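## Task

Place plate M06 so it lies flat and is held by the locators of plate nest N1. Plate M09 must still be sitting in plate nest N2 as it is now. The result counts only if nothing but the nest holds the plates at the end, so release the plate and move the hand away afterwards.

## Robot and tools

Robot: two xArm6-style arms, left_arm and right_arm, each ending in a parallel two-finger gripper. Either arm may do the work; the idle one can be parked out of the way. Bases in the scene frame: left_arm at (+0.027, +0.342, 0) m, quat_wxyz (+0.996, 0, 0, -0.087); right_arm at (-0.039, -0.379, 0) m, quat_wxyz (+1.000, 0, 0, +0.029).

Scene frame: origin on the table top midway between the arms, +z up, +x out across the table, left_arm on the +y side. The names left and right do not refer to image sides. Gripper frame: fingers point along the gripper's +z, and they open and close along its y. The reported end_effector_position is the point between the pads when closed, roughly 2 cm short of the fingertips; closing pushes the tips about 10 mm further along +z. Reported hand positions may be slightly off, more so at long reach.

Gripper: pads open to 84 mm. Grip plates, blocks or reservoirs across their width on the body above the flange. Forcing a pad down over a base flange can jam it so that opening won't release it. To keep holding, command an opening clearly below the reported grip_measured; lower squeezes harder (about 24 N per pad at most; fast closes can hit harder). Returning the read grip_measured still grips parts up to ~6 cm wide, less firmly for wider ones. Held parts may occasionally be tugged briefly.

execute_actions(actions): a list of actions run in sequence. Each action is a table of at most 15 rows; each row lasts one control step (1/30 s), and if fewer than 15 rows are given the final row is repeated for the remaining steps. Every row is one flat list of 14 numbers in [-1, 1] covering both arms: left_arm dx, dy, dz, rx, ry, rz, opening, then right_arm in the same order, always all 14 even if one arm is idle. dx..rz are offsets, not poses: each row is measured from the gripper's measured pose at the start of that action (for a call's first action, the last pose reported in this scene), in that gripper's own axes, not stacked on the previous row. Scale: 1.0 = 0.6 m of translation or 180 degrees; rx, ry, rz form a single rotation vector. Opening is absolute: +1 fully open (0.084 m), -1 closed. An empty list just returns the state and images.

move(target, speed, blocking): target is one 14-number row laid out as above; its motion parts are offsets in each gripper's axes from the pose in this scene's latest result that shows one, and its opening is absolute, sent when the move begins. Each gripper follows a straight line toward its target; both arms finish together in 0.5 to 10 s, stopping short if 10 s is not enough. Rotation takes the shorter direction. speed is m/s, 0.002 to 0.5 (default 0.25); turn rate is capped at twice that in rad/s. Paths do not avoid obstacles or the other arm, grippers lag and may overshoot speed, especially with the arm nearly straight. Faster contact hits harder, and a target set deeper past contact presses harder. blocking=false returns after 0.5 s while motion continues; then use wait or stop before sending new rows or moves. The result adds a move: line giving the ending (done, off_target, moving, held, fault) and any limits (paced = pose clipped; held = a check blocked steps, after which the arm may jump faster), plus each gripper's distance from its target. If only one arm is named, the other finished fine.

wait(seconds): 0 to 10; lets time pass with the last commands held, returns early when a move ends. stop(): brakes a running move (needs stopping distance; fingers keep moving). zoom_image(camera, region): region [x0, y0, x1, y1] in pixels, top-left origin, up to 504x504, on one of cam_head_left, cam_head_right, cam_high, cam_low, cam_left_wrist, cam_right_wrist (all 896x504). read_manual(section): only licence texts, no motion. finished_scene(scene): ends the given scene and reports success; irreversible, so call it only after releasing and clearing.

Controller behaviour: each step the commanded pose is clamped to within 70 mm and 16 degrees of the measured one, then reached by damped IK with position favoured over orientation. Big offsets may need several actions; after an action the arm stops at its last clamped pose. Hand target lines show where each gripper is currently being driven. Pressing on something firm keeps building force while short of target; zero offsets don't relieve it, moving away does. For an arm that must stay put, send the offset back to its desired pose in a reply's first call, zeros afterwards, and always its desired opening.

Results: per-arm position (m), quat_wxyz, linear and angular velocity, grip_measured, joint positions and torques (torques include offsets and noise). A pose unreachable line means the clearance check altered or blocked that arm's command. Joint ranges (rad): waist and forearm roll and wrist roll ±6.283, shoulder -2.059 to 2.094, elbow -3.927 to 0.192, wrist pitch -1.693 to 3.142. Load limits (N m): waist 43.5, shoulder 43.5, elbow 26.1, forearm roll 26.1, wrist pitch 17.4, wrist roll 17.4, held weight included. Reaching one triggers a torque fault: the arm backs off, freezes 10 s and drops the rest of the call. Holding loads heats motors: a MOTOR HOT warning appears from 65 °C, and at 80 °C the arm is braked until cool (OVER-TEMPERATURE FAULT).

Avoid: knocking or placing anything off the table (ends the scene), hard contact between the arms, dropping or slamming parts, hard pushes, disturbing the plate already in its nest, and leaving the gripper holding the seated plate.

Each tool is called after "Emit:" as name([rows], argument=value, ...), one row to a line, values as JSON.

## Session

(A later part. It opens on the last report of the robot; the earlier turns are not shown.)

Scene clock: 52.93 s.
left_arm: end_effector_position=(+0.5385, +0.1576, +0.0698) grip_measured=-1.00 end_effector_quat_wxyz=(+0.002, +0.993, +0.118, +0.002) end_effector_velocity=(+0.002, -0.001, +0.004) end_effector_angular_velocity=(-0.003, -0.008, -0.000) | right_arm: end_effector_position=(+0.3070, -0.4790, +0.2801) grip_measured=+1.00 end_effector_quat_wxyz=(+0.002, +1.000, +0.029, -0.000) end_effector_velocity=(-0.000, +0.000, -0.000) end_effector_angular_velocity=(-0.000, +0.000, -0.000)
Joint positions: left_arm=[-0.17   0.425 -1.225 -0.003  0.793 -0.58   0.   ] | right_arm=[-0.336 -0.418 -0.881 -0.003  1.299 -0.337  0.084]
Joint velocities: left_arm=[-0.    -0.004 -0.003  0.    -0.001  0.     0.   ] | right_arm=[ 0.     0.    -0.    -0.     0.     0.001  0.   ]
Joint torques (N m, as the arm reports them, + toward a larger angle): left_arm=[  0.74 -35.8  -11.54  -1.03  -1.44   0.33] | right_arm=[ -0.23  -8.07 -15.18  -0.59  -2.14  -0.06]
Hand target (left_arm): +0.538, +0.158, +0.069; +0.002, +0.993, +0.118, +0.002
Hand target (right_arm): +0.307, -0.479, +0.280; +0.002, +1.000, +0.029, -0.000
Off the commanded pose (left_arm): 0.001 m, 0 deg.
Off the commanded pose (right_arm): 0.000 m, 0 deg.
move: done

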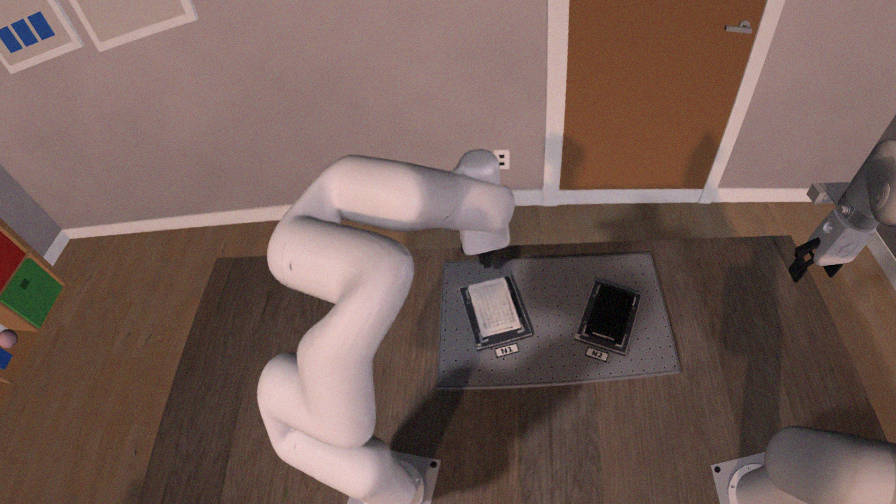

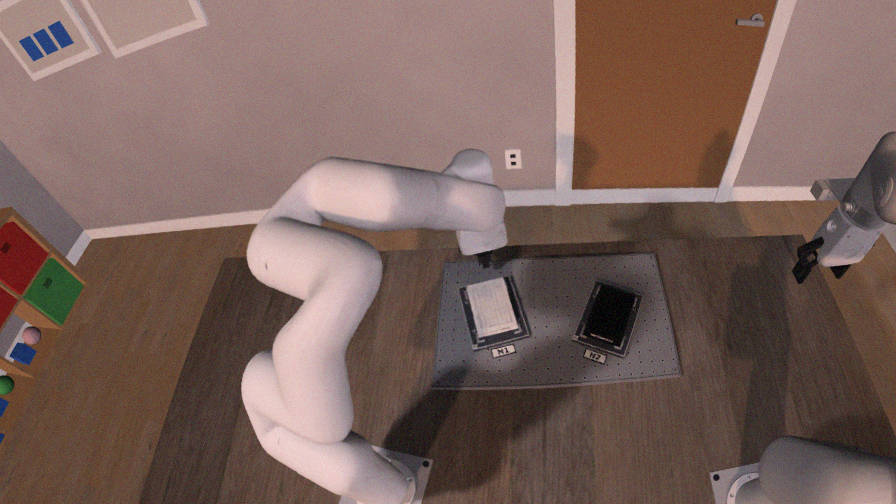

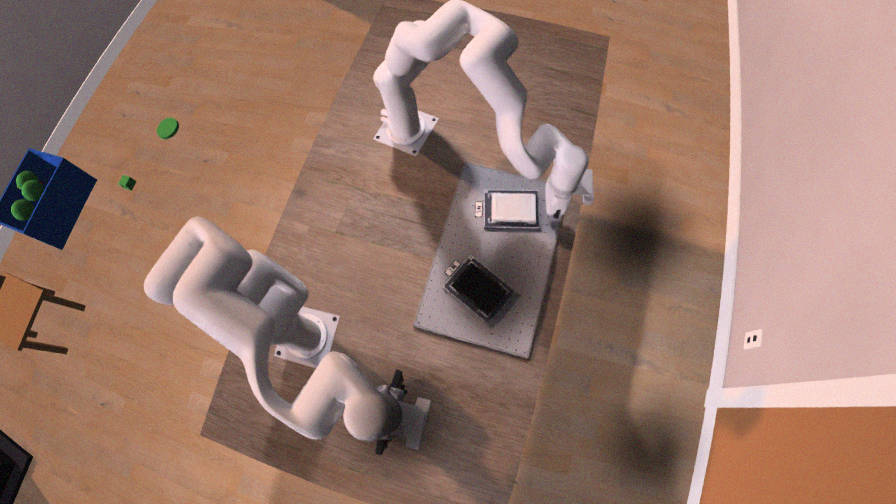

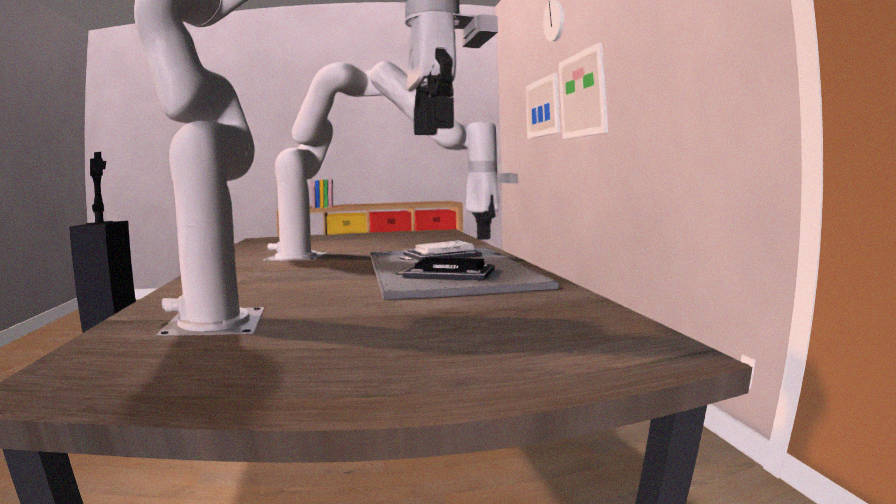

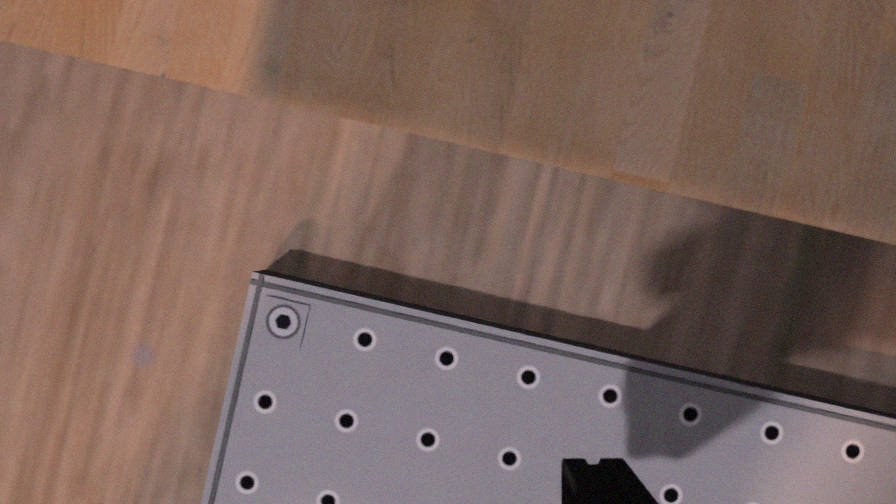

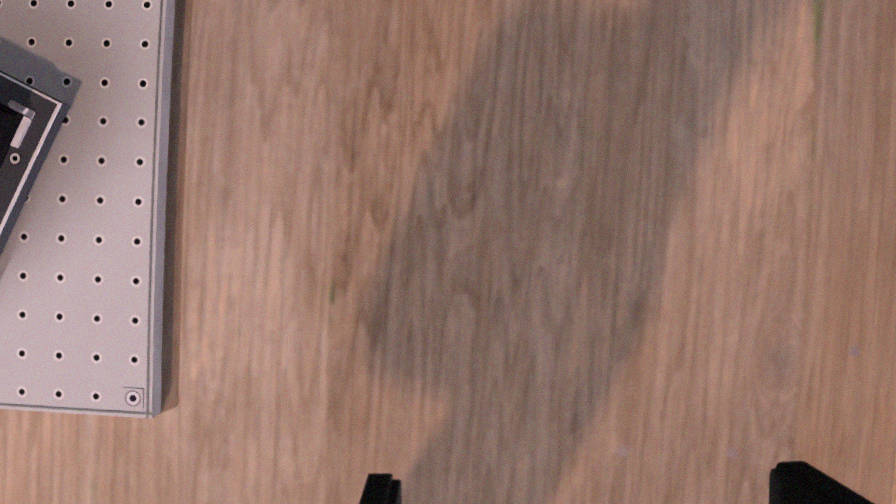

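Emit:
move(target=[0,0,0.022,0,0,0,-1,0,0,0,0,0,0,1], speed=0.04)

Emit:
move(target=[-0.03,0,0,0,0,0,-1,0,0,0,0,0,0,1], speed=0.02)

Emit:
zoom_image(camera="cam_low", region=[390,190,510,270])

Emit:
zoom_image(camera="cam_high", region=[460,150,600,250])

Scene clock: 63.07 s.
left_arm: end_effector_position=(+0.5385, +0.1575, +0.0567) grip_measured=-1.00 end_effector_quat_wxyz=(+0.002, +0.993, +0.118, +0.002) end_effector_velocity=(+0.003, -0.001, +0.003) end_effector_angular_velocity=(-0.003, -0.008, +0.000) | right_arm: end_effector_position=(+0.3070, -0.4790, +0.2801) grip_measured=+1.00 end_effector_quat_wxyz=(+0.002, +1.000, +0.029, -0.000) end_effector_velocity=(+0.000, +0.000, -0.000) end_effector_angular_velocity=(+0.000, -0.000, +0.002)
Joint positions: left_arm=[-0.17   0.45  -1.219 -0.003  0.763 -0.58   0.   ] | right_arm=[-0.336 -0.418 -0.881 -0.003  1.299 -0.337  0.084]
Joint velocities: left_arm=[-0.    -0.002 -0.004 -0.    -0.003 -0.     0.   ] | right_arm=[ 0.    -0.     0.     0.    -0.    -0.002  0.   ]
Joint torques (N m, as the arm reports them, + toward a larger angle): left_arm=[  0.74 -36.16 -11.65  -1.1   -0.92   0.3 ] | right_arm=[ -0.39  -7.39 -15.2   -0.85  -1.95   0.22]
Hand target (left_arm): +0.539, +0.158, +0.057; +0.002, +0.993, +0.118, +0.002
Hand target (right_arm): +0.307, -0.479, +0.280; +0.002, +1.000, +0.029, -0.000
Off the commanded pose (left_arm): 0.000 m, 0 deg.
Off the commanded pose (right_arm): 0.000 m, 0 deg.
move: done

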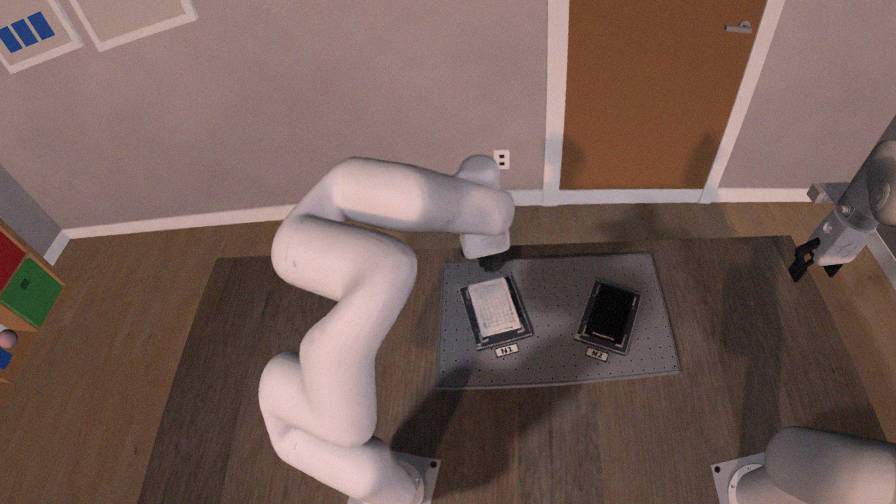

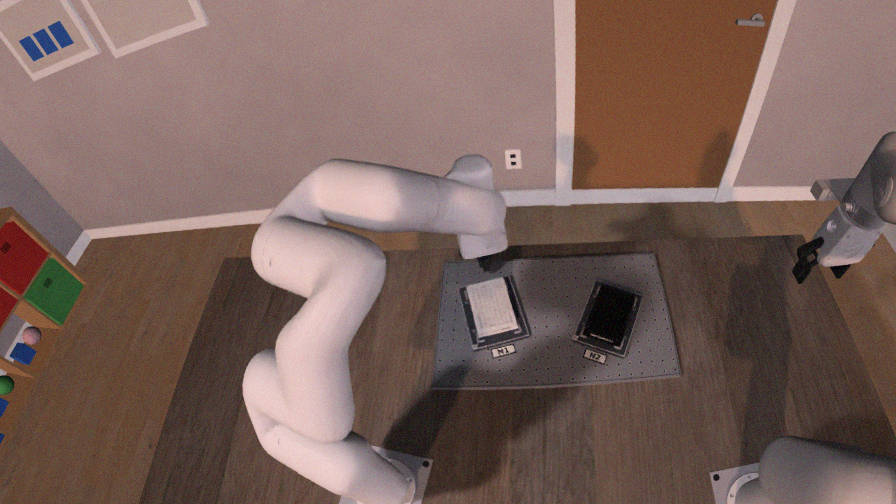

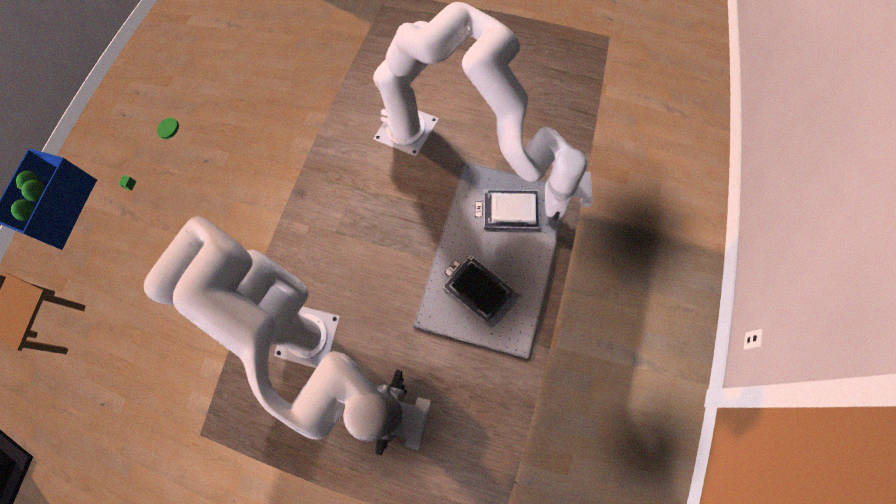

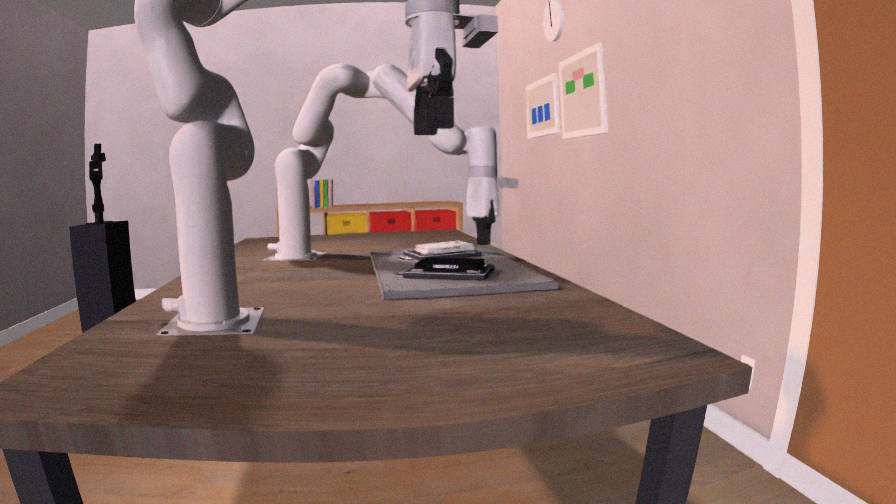

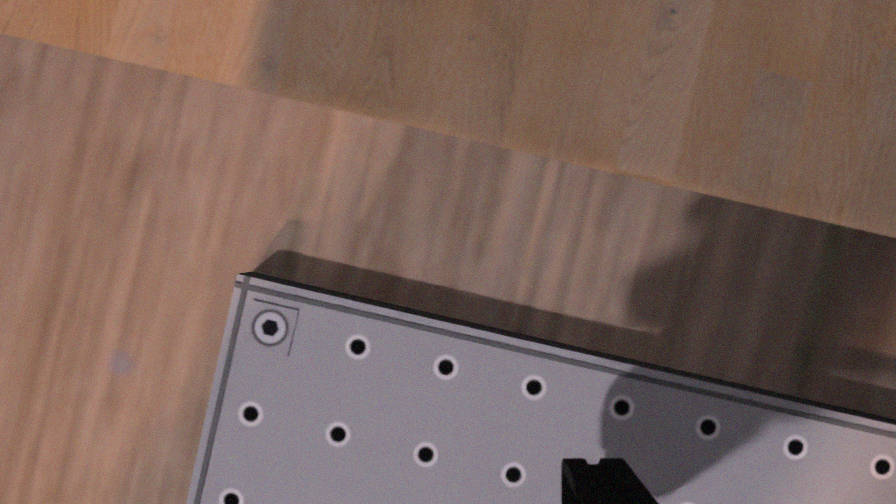

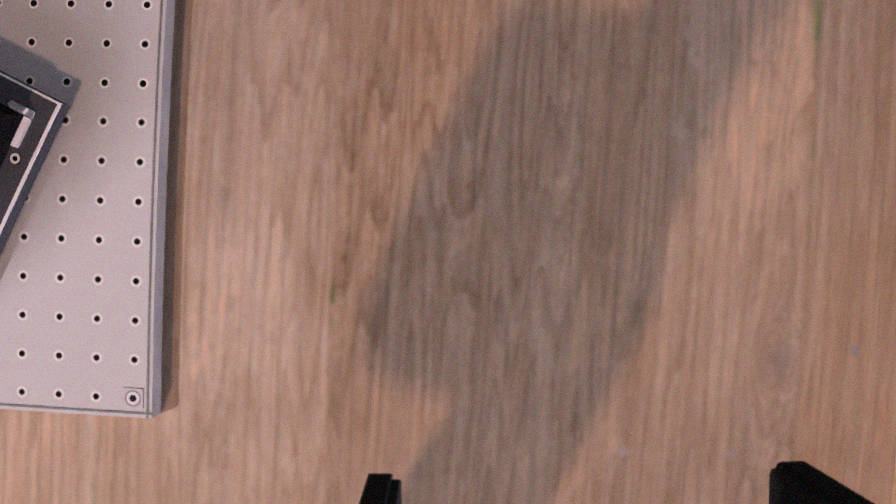

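Scene clock: 64.23 s.
left_arm: end_effector_position=(+0.5211, +0.1533, +0.0567) grip_measured=-1.00 end_effector_quat_wxyz=(+0.002, +0.993, +0.118, +0.002) end_effector_velocity=(-0.000, -0.000, -0.000) end_effector_angular_velocity=(-0.002, -0.000, +0.002) | right_arm: end_effector_position=(+0.3070, -0.4790, +0.2801) grip_measured=+1.00 end_effector_quat_wxyz=(+0.002, +1.000, +0.029, -0.000) end_effector_velocity=(+0.000, +0.000, -0.000) end_effector_angular_velocity=(+0.000, -0.000, -0.000)
Joint positions: left_arm=[-0.189  0.407 -1.152 -0.003  0.738 -0.598  0.   ] | right_arm=[-0.336 -0.418 -0.881 -0.003  1.299 -0.337  0.084]
Joint velocities: left_arm=[-0.    -0.001  0.002 -0.002 -0.002 -0.001  0.   ] | right_arm=[ 0.001 -0.     0.     0.    -0.     0.001 -0.   ]
Joint torques (N m, as the arm reports them, + toward a larger angle): left_arm=[  1.36 -34.61 -11.79  -0.82  -1.15  -0.1 ] | right_arm=[  0.04  -7.9  -15.04  -0.97  -2.     0.23]
Hand target (left_arm): +0.521, +0.153, +0.057; +0.002, +0.993, +0.118, +0.002
Hand target (right_arm): +0.307, -0.479, +0.280; +0.002, +1.000, +0.029, -0.000
Off the commanded pose (left_arm): 0.000 m, 0 deg.
Off the commanded pose (right_arm): 0.000 m, 0 deg.
move: done

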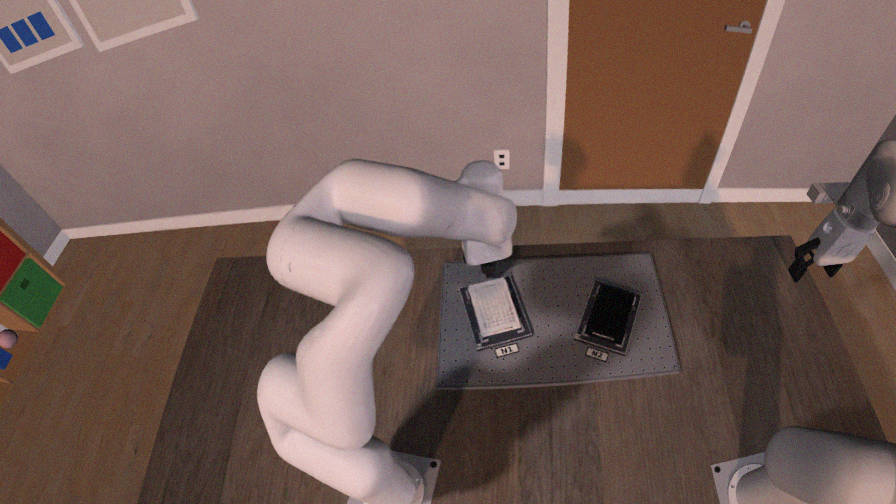

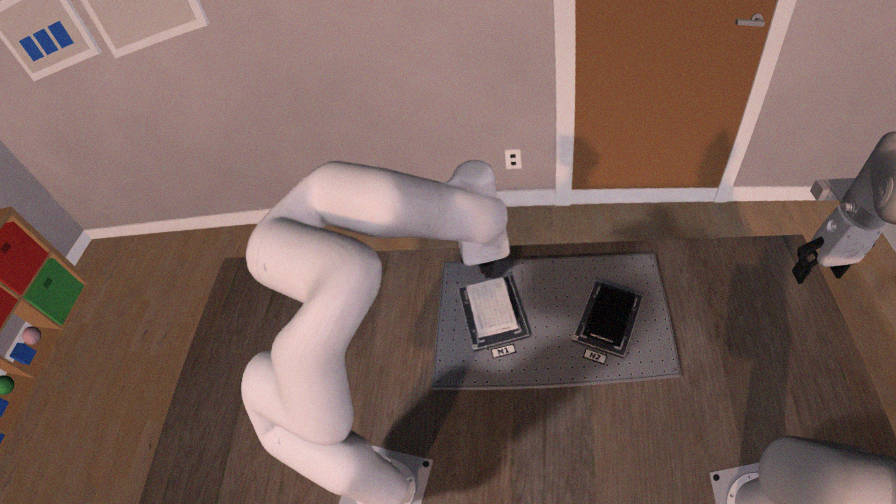

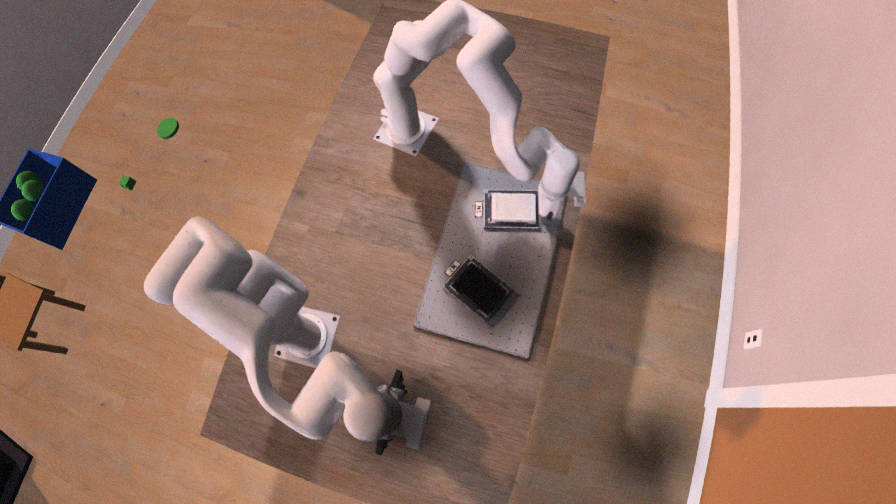

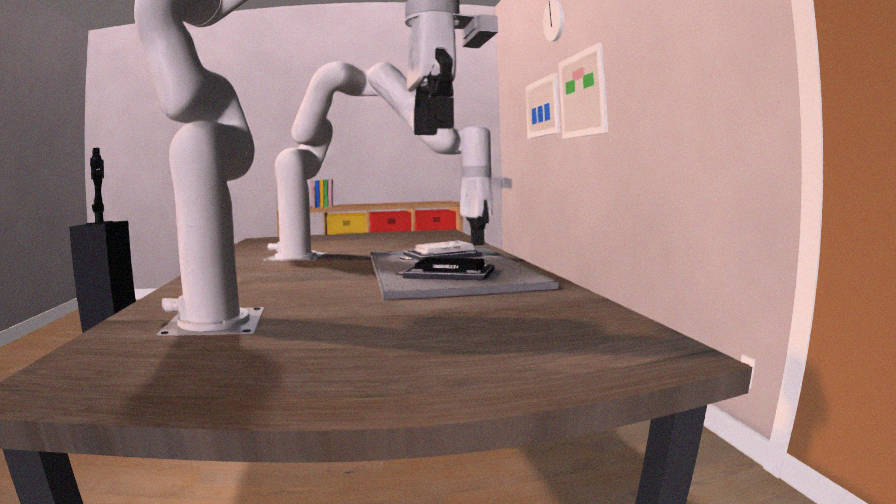

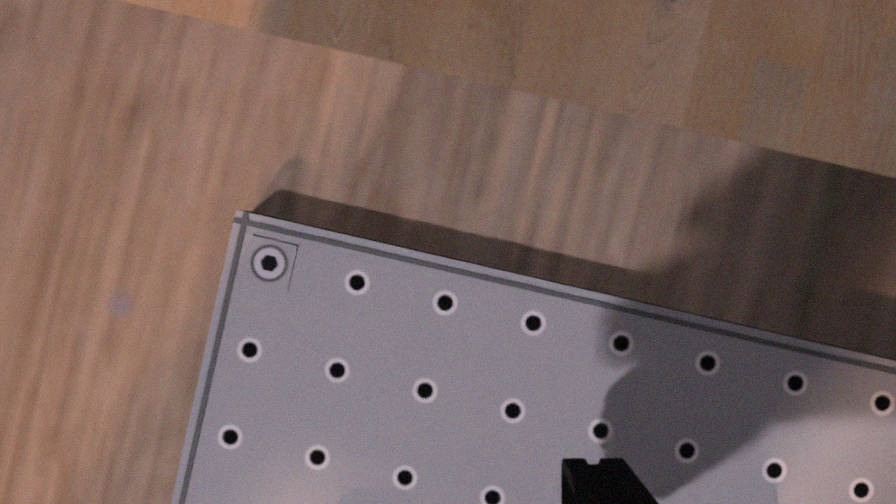

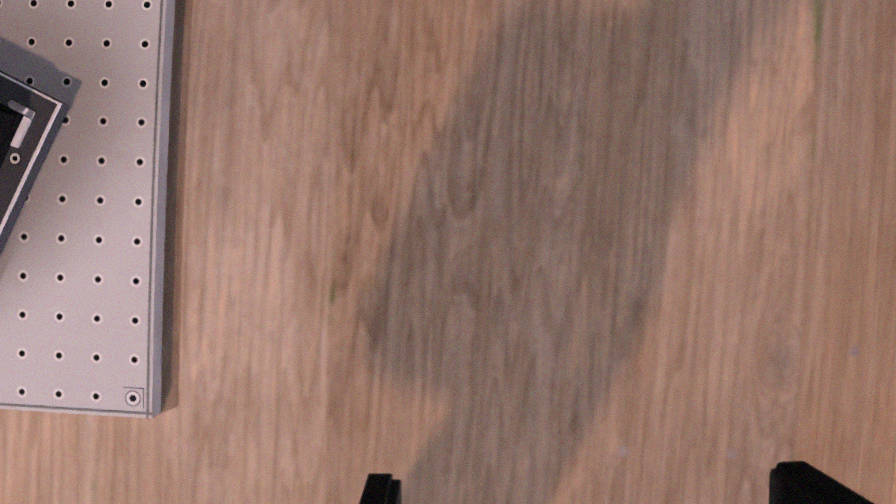

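Region (390, 190, 510, 270) of cam_low's 896x504 image, scaled by 4.200, with more detail than that image has.

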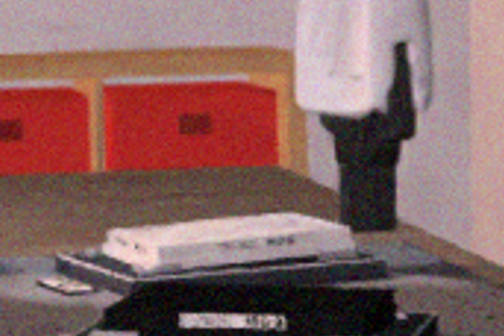

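Region (460, 150, 600, 250) of cam_high's 896x504 image, scaled by 3.600, with more detail than that image has; it fills the top 360 rows of this view, and the rest is white.

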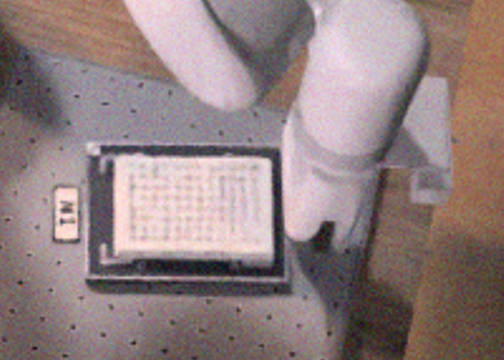

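Emit:
move(target=[-0.025,0,0,0,0,0,-1,0,0,0,0,0,0,1], speed=0.015)

Emit:
zoom_image(camera="cam_low", region=[390,190,510,270])

Emit:
zoom_image(camera="cam_high", region=[460,150,600,250])

Scene clock: 72.23 s.
left_arm: end_effector_position=(+0.5066, +0.1497, +0.0567) grip_measured=-1.00 end_effector_quat_wxyz=(+0.002, +0.993, +0.118, +0.002) end_effector_velocity=(-0.000, +0.000, +0.000) end_effector_angular_velocity=(+0.001, +0.000, -0.000) | right_arm: end_effector_position=(+0.3070, -0.4790, +0.2801) grip_measured=+1.00 end_effector_quat_wxyz=(+0.002, +1.000, +0.029, -0.000) end_effector_velocity=(+0.000, +0.000, +0.000) end_effector_angular_velocity=(-0.000, -0.001, -0.001)
Joint positions: left_arm=[-0.206  0.373 -1.098 -0.003  0.719 -0.615  0.   ] | right_arm=[-0.336 -0.418 -0.881 -0.003  1.299 -0.337  0.084]
Joint velocities: left_arm=[-0.    -0.001  0.001  0.001  0.    -0.     0.   ] | right_arm=[ 0.001  0.    -0.001  0.    -0.001  0.002 -0.   ]
Joint torques (N m, as the arm reports them, + toward a larger angle): left_arm=[  0.28 -34.22 -11.44  -1.14  -1.12   0.22] | right_arm=[ -0.18  -7.46 -15.19  -0.86  -1.95   0.07]
Hand target (left_arm): +0.507, +0.150, +0.057; +0.002, +0.993, +0.118, +0.002
Hand target (right_arm): +0.307, -0.479, +0.280; +0.002, +1.000, +0.029, -0.000
Off the commanded pose (left_arm): 0.000 m, 0 deg.
Off the commanded pose (right_arm): 0.000 m, 0 deg.
move: done

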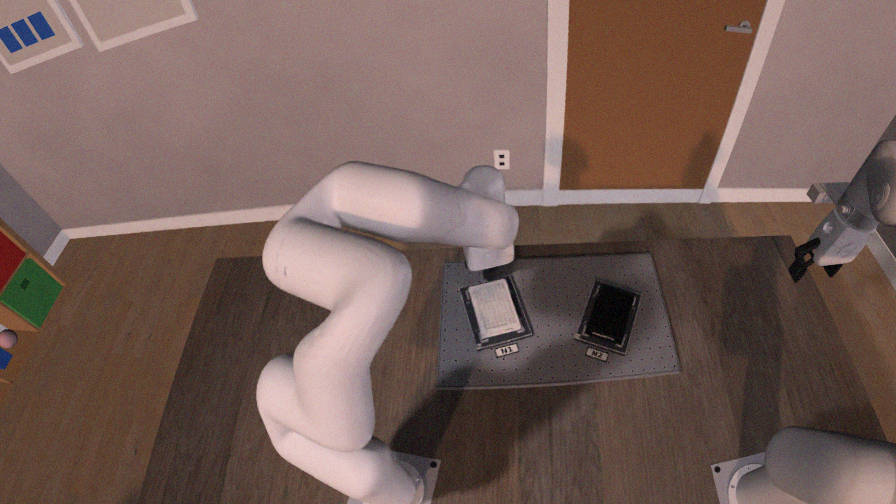

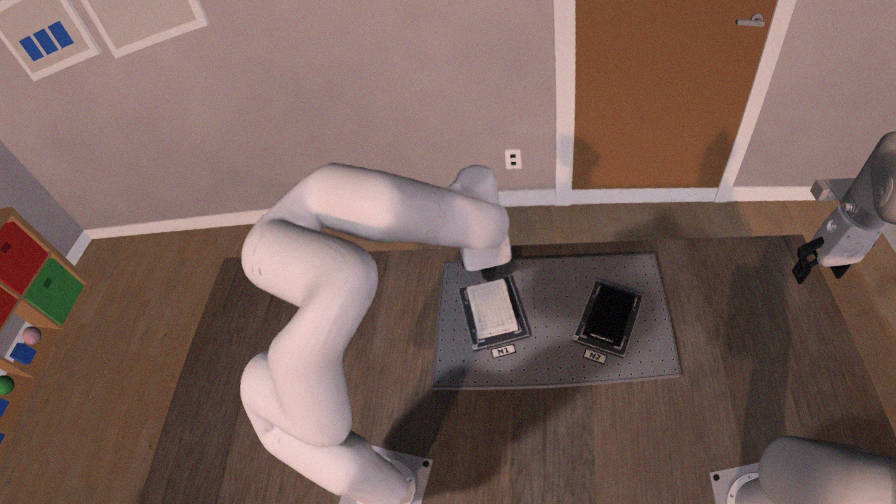

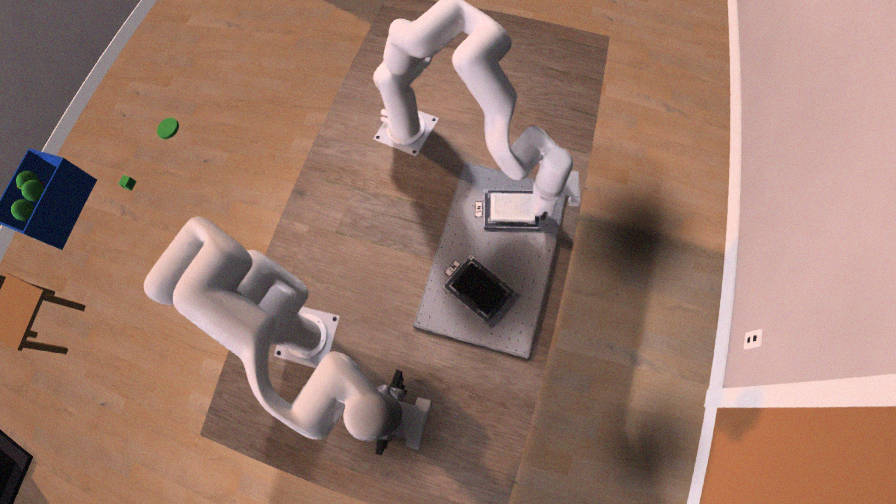

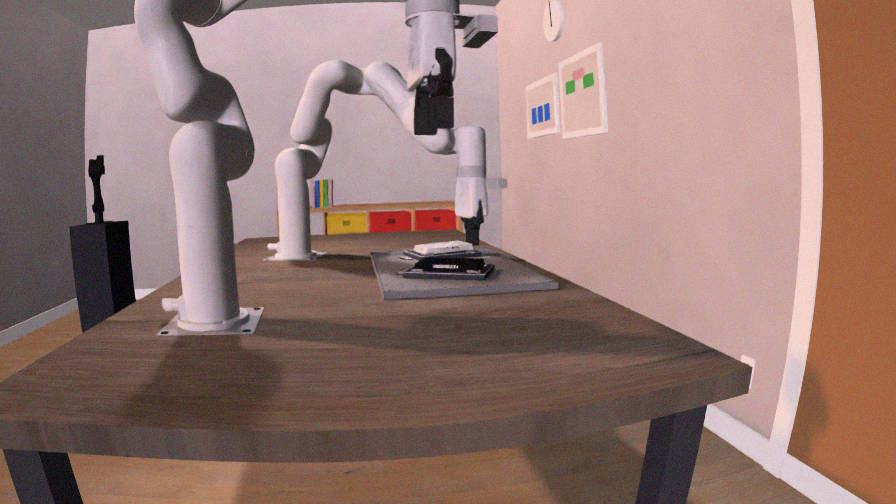

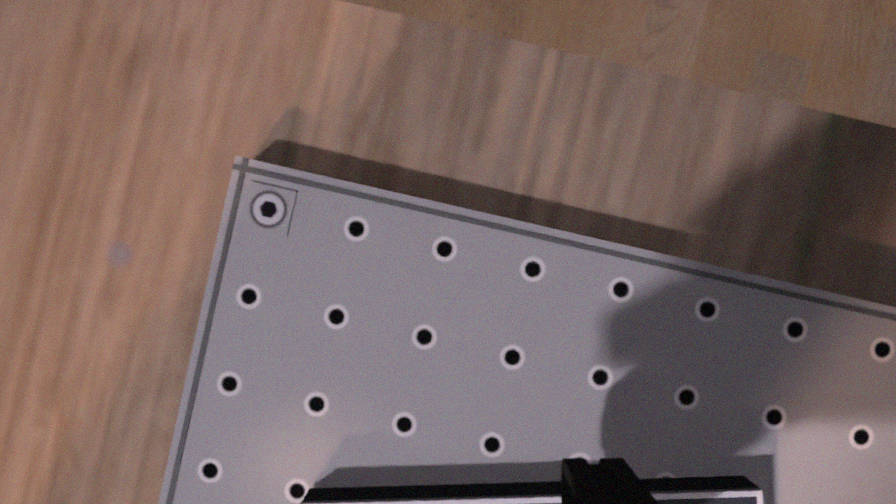

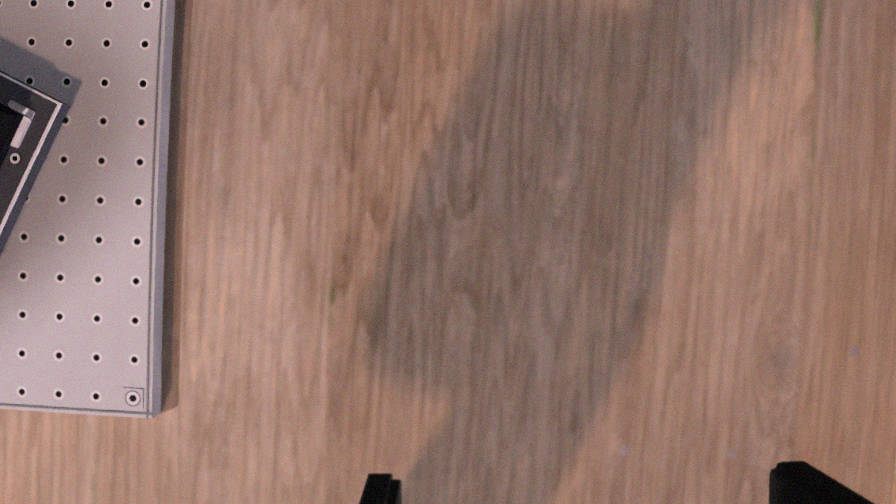

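Region (390, 190, 510, 270) of cam_low's 896x504 image, scaled by 4.200, with more detail than that image has.

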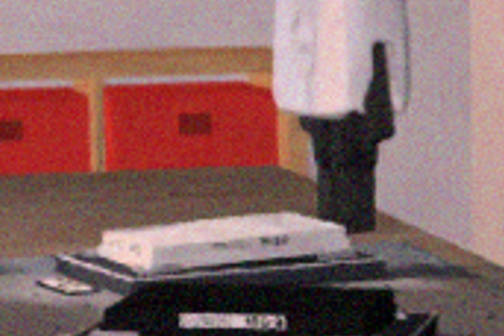

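Region (460, 150, 600, 250) of cam_high's 896x504 image, scaled by 3.600, with more detail than that image has; it fills the top 360 rows of this view, and the rest is white.

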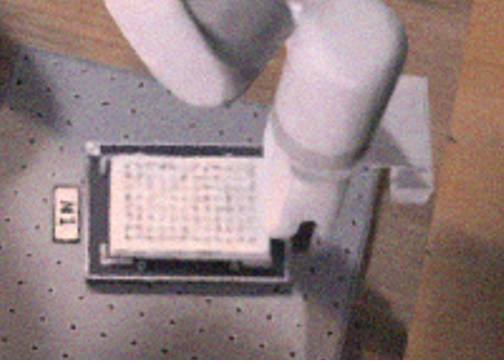

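Emit:
move(target=[-0.01,0,0,0,0,0,-1,0,0,0,0,0,0,1], speed=0.01)

Emit:
zoom_image(camera="cam_low", region=[390,190,510,270])

Emit:
zoom_image(camera="cam_high", region=[460,150,600,250])

Scene clock: 82.73 s.
left_arm: end_effector_position=(+0.5022, +0.1482, +0.0578) grip_measured=-1.00 end_effector_quat_wxyz=(+0.003, +0.993, +0.118, +0.004) end_effector_velocity=(-0.002, -0.000, -0.001) end_effector_angular_velocity=(+0.002, +0.005, -0.000) | right_arm: end_effector_position=(+0.3070, -0.4790, +0.2801) grip_measured=+1.00 end_effector_quat_wxyz=(+0.002, +1.000, +0.029, -0.000) end_effector_velocity=(+0.000, +0.000, +0.000) end_effector_angular_velocity=(-0.000, -0.001, +0.001)
Joint positions: left_arm=[-0.211  0.358 -1.079 -0.003  0.711 -0.622  0.   ] | right_arm=[-0.336 -0.418 -0.881 -0.003  1.299 -0.337  0.084]
Joint velocities: left_arm=[-0.002  0.001  0.002 -0.001  0.003 -0.001  0.   ] | right_arm=[ 0.001 -0.    -0.     0.    -0.001  0.    -0.   ]
Joint torques (N m, as the arm reports them, + toward a larger angle): left_arm=[ -3.02 -30.85  -8.25  -1.34   0.83   0.13] | right_arm=[ -0.17  -8.22 -15.03  -1.04  -1.93   0.01]
Hand target (left_arm): +0.501, +0.148, +0.057; +0.002, +0.993, +0.118, +0.002
Hand target (right_arm): +0.307, -0.479, +0.280; +0.002, +1.000, +0.029, -0.000
Off the commanded pose (left_arm): 0.002 m, 0 deg.
Off the commanded pose (right_arm): 0.000 m, 0 deg.
move: done

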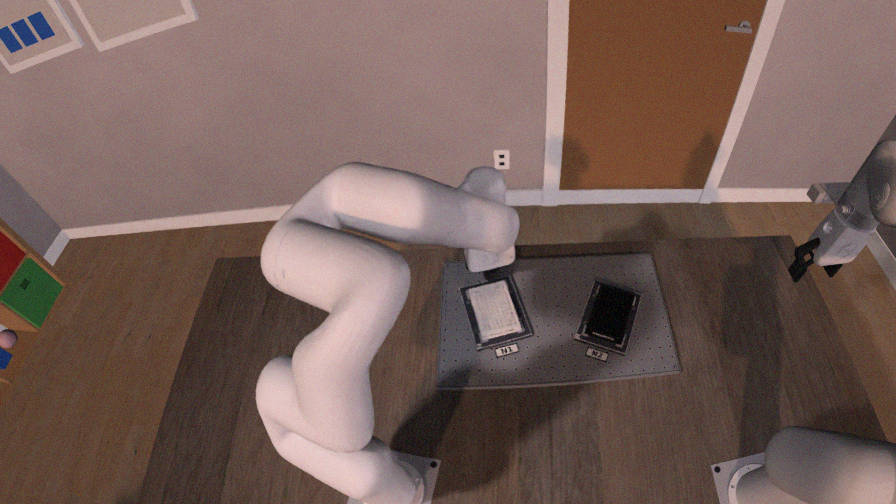

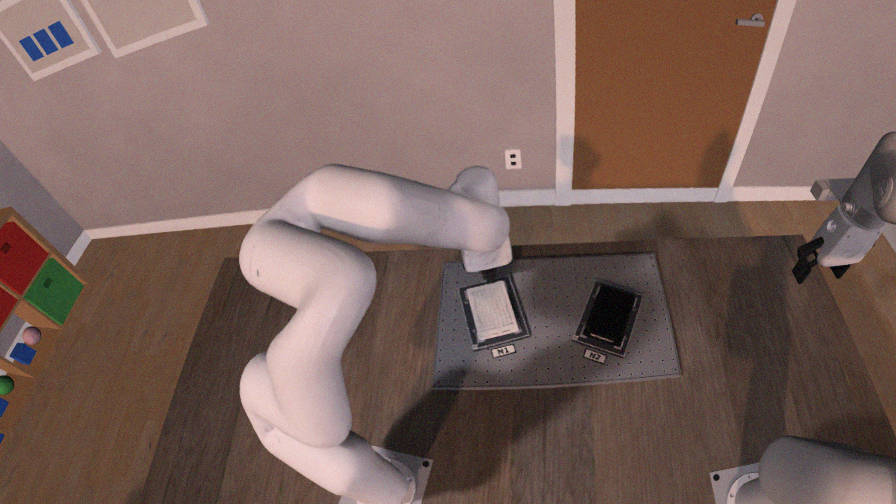

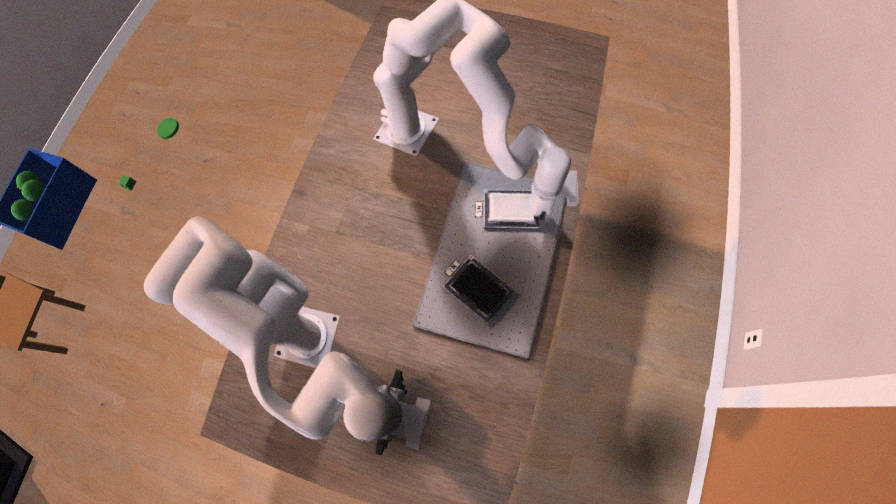

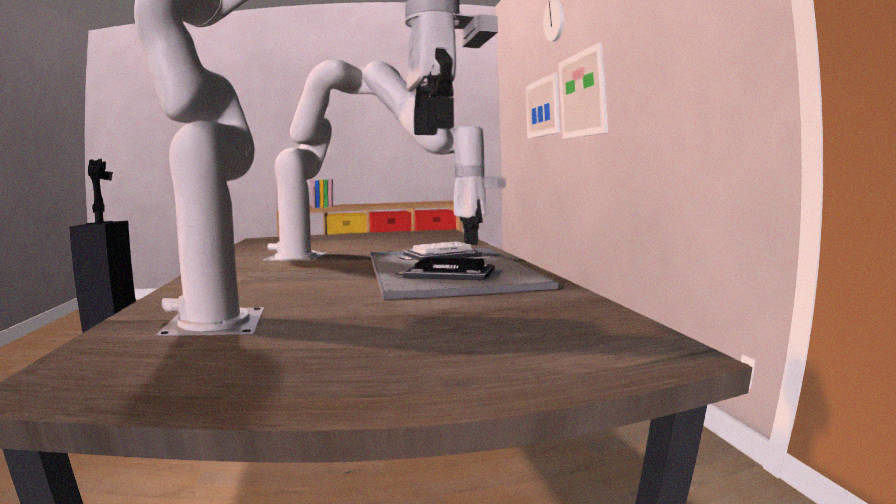

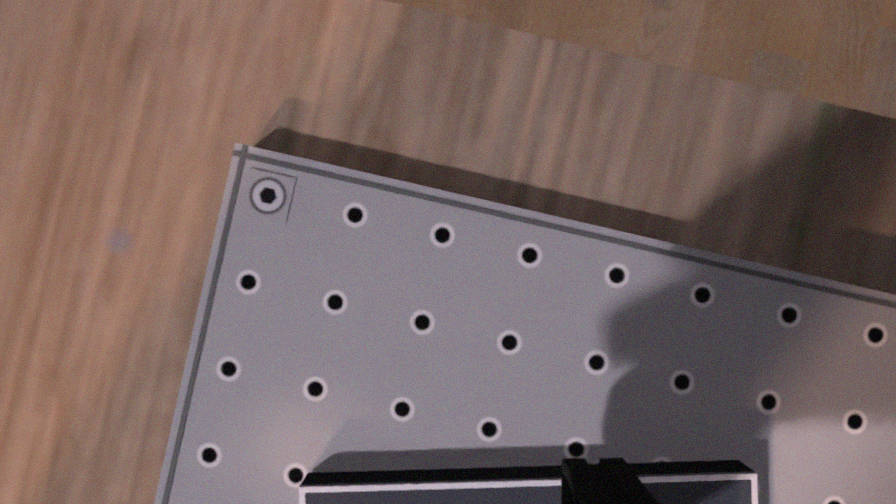

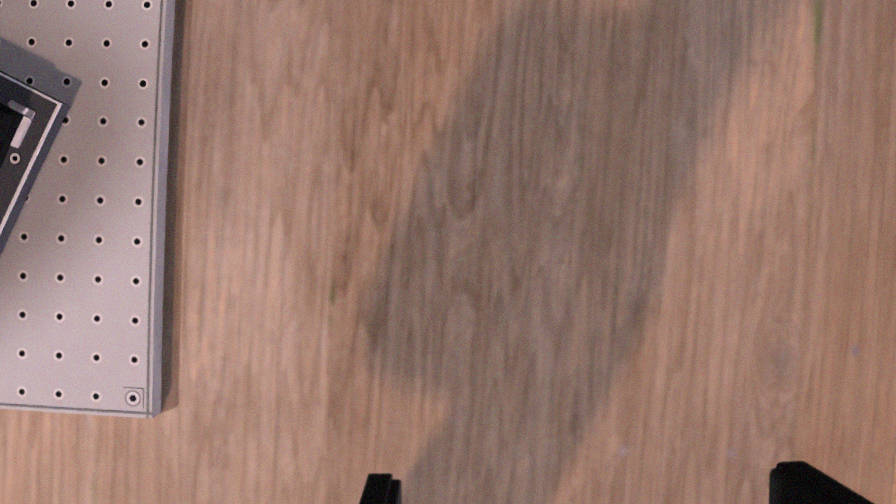

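Region (390, 190, 510, 270) of cam_low's 896x504 image, scaled by 4.200, with more detail than that image has.

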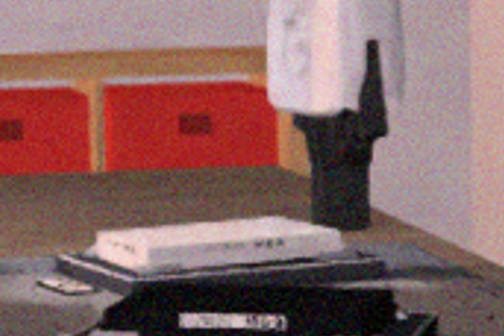

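Region (460, 150, 600, 250) of cam_high's 896x504 image, scaled by 3.600, with more detail than that image has; it fills the top 360 rows of this view, and the rest is white.

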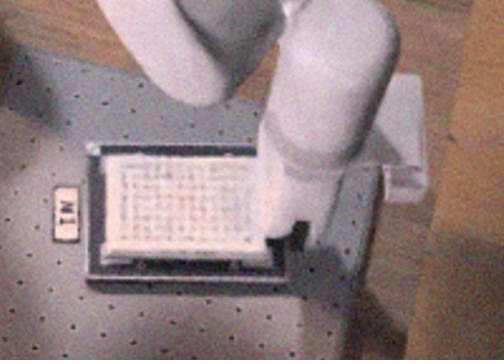

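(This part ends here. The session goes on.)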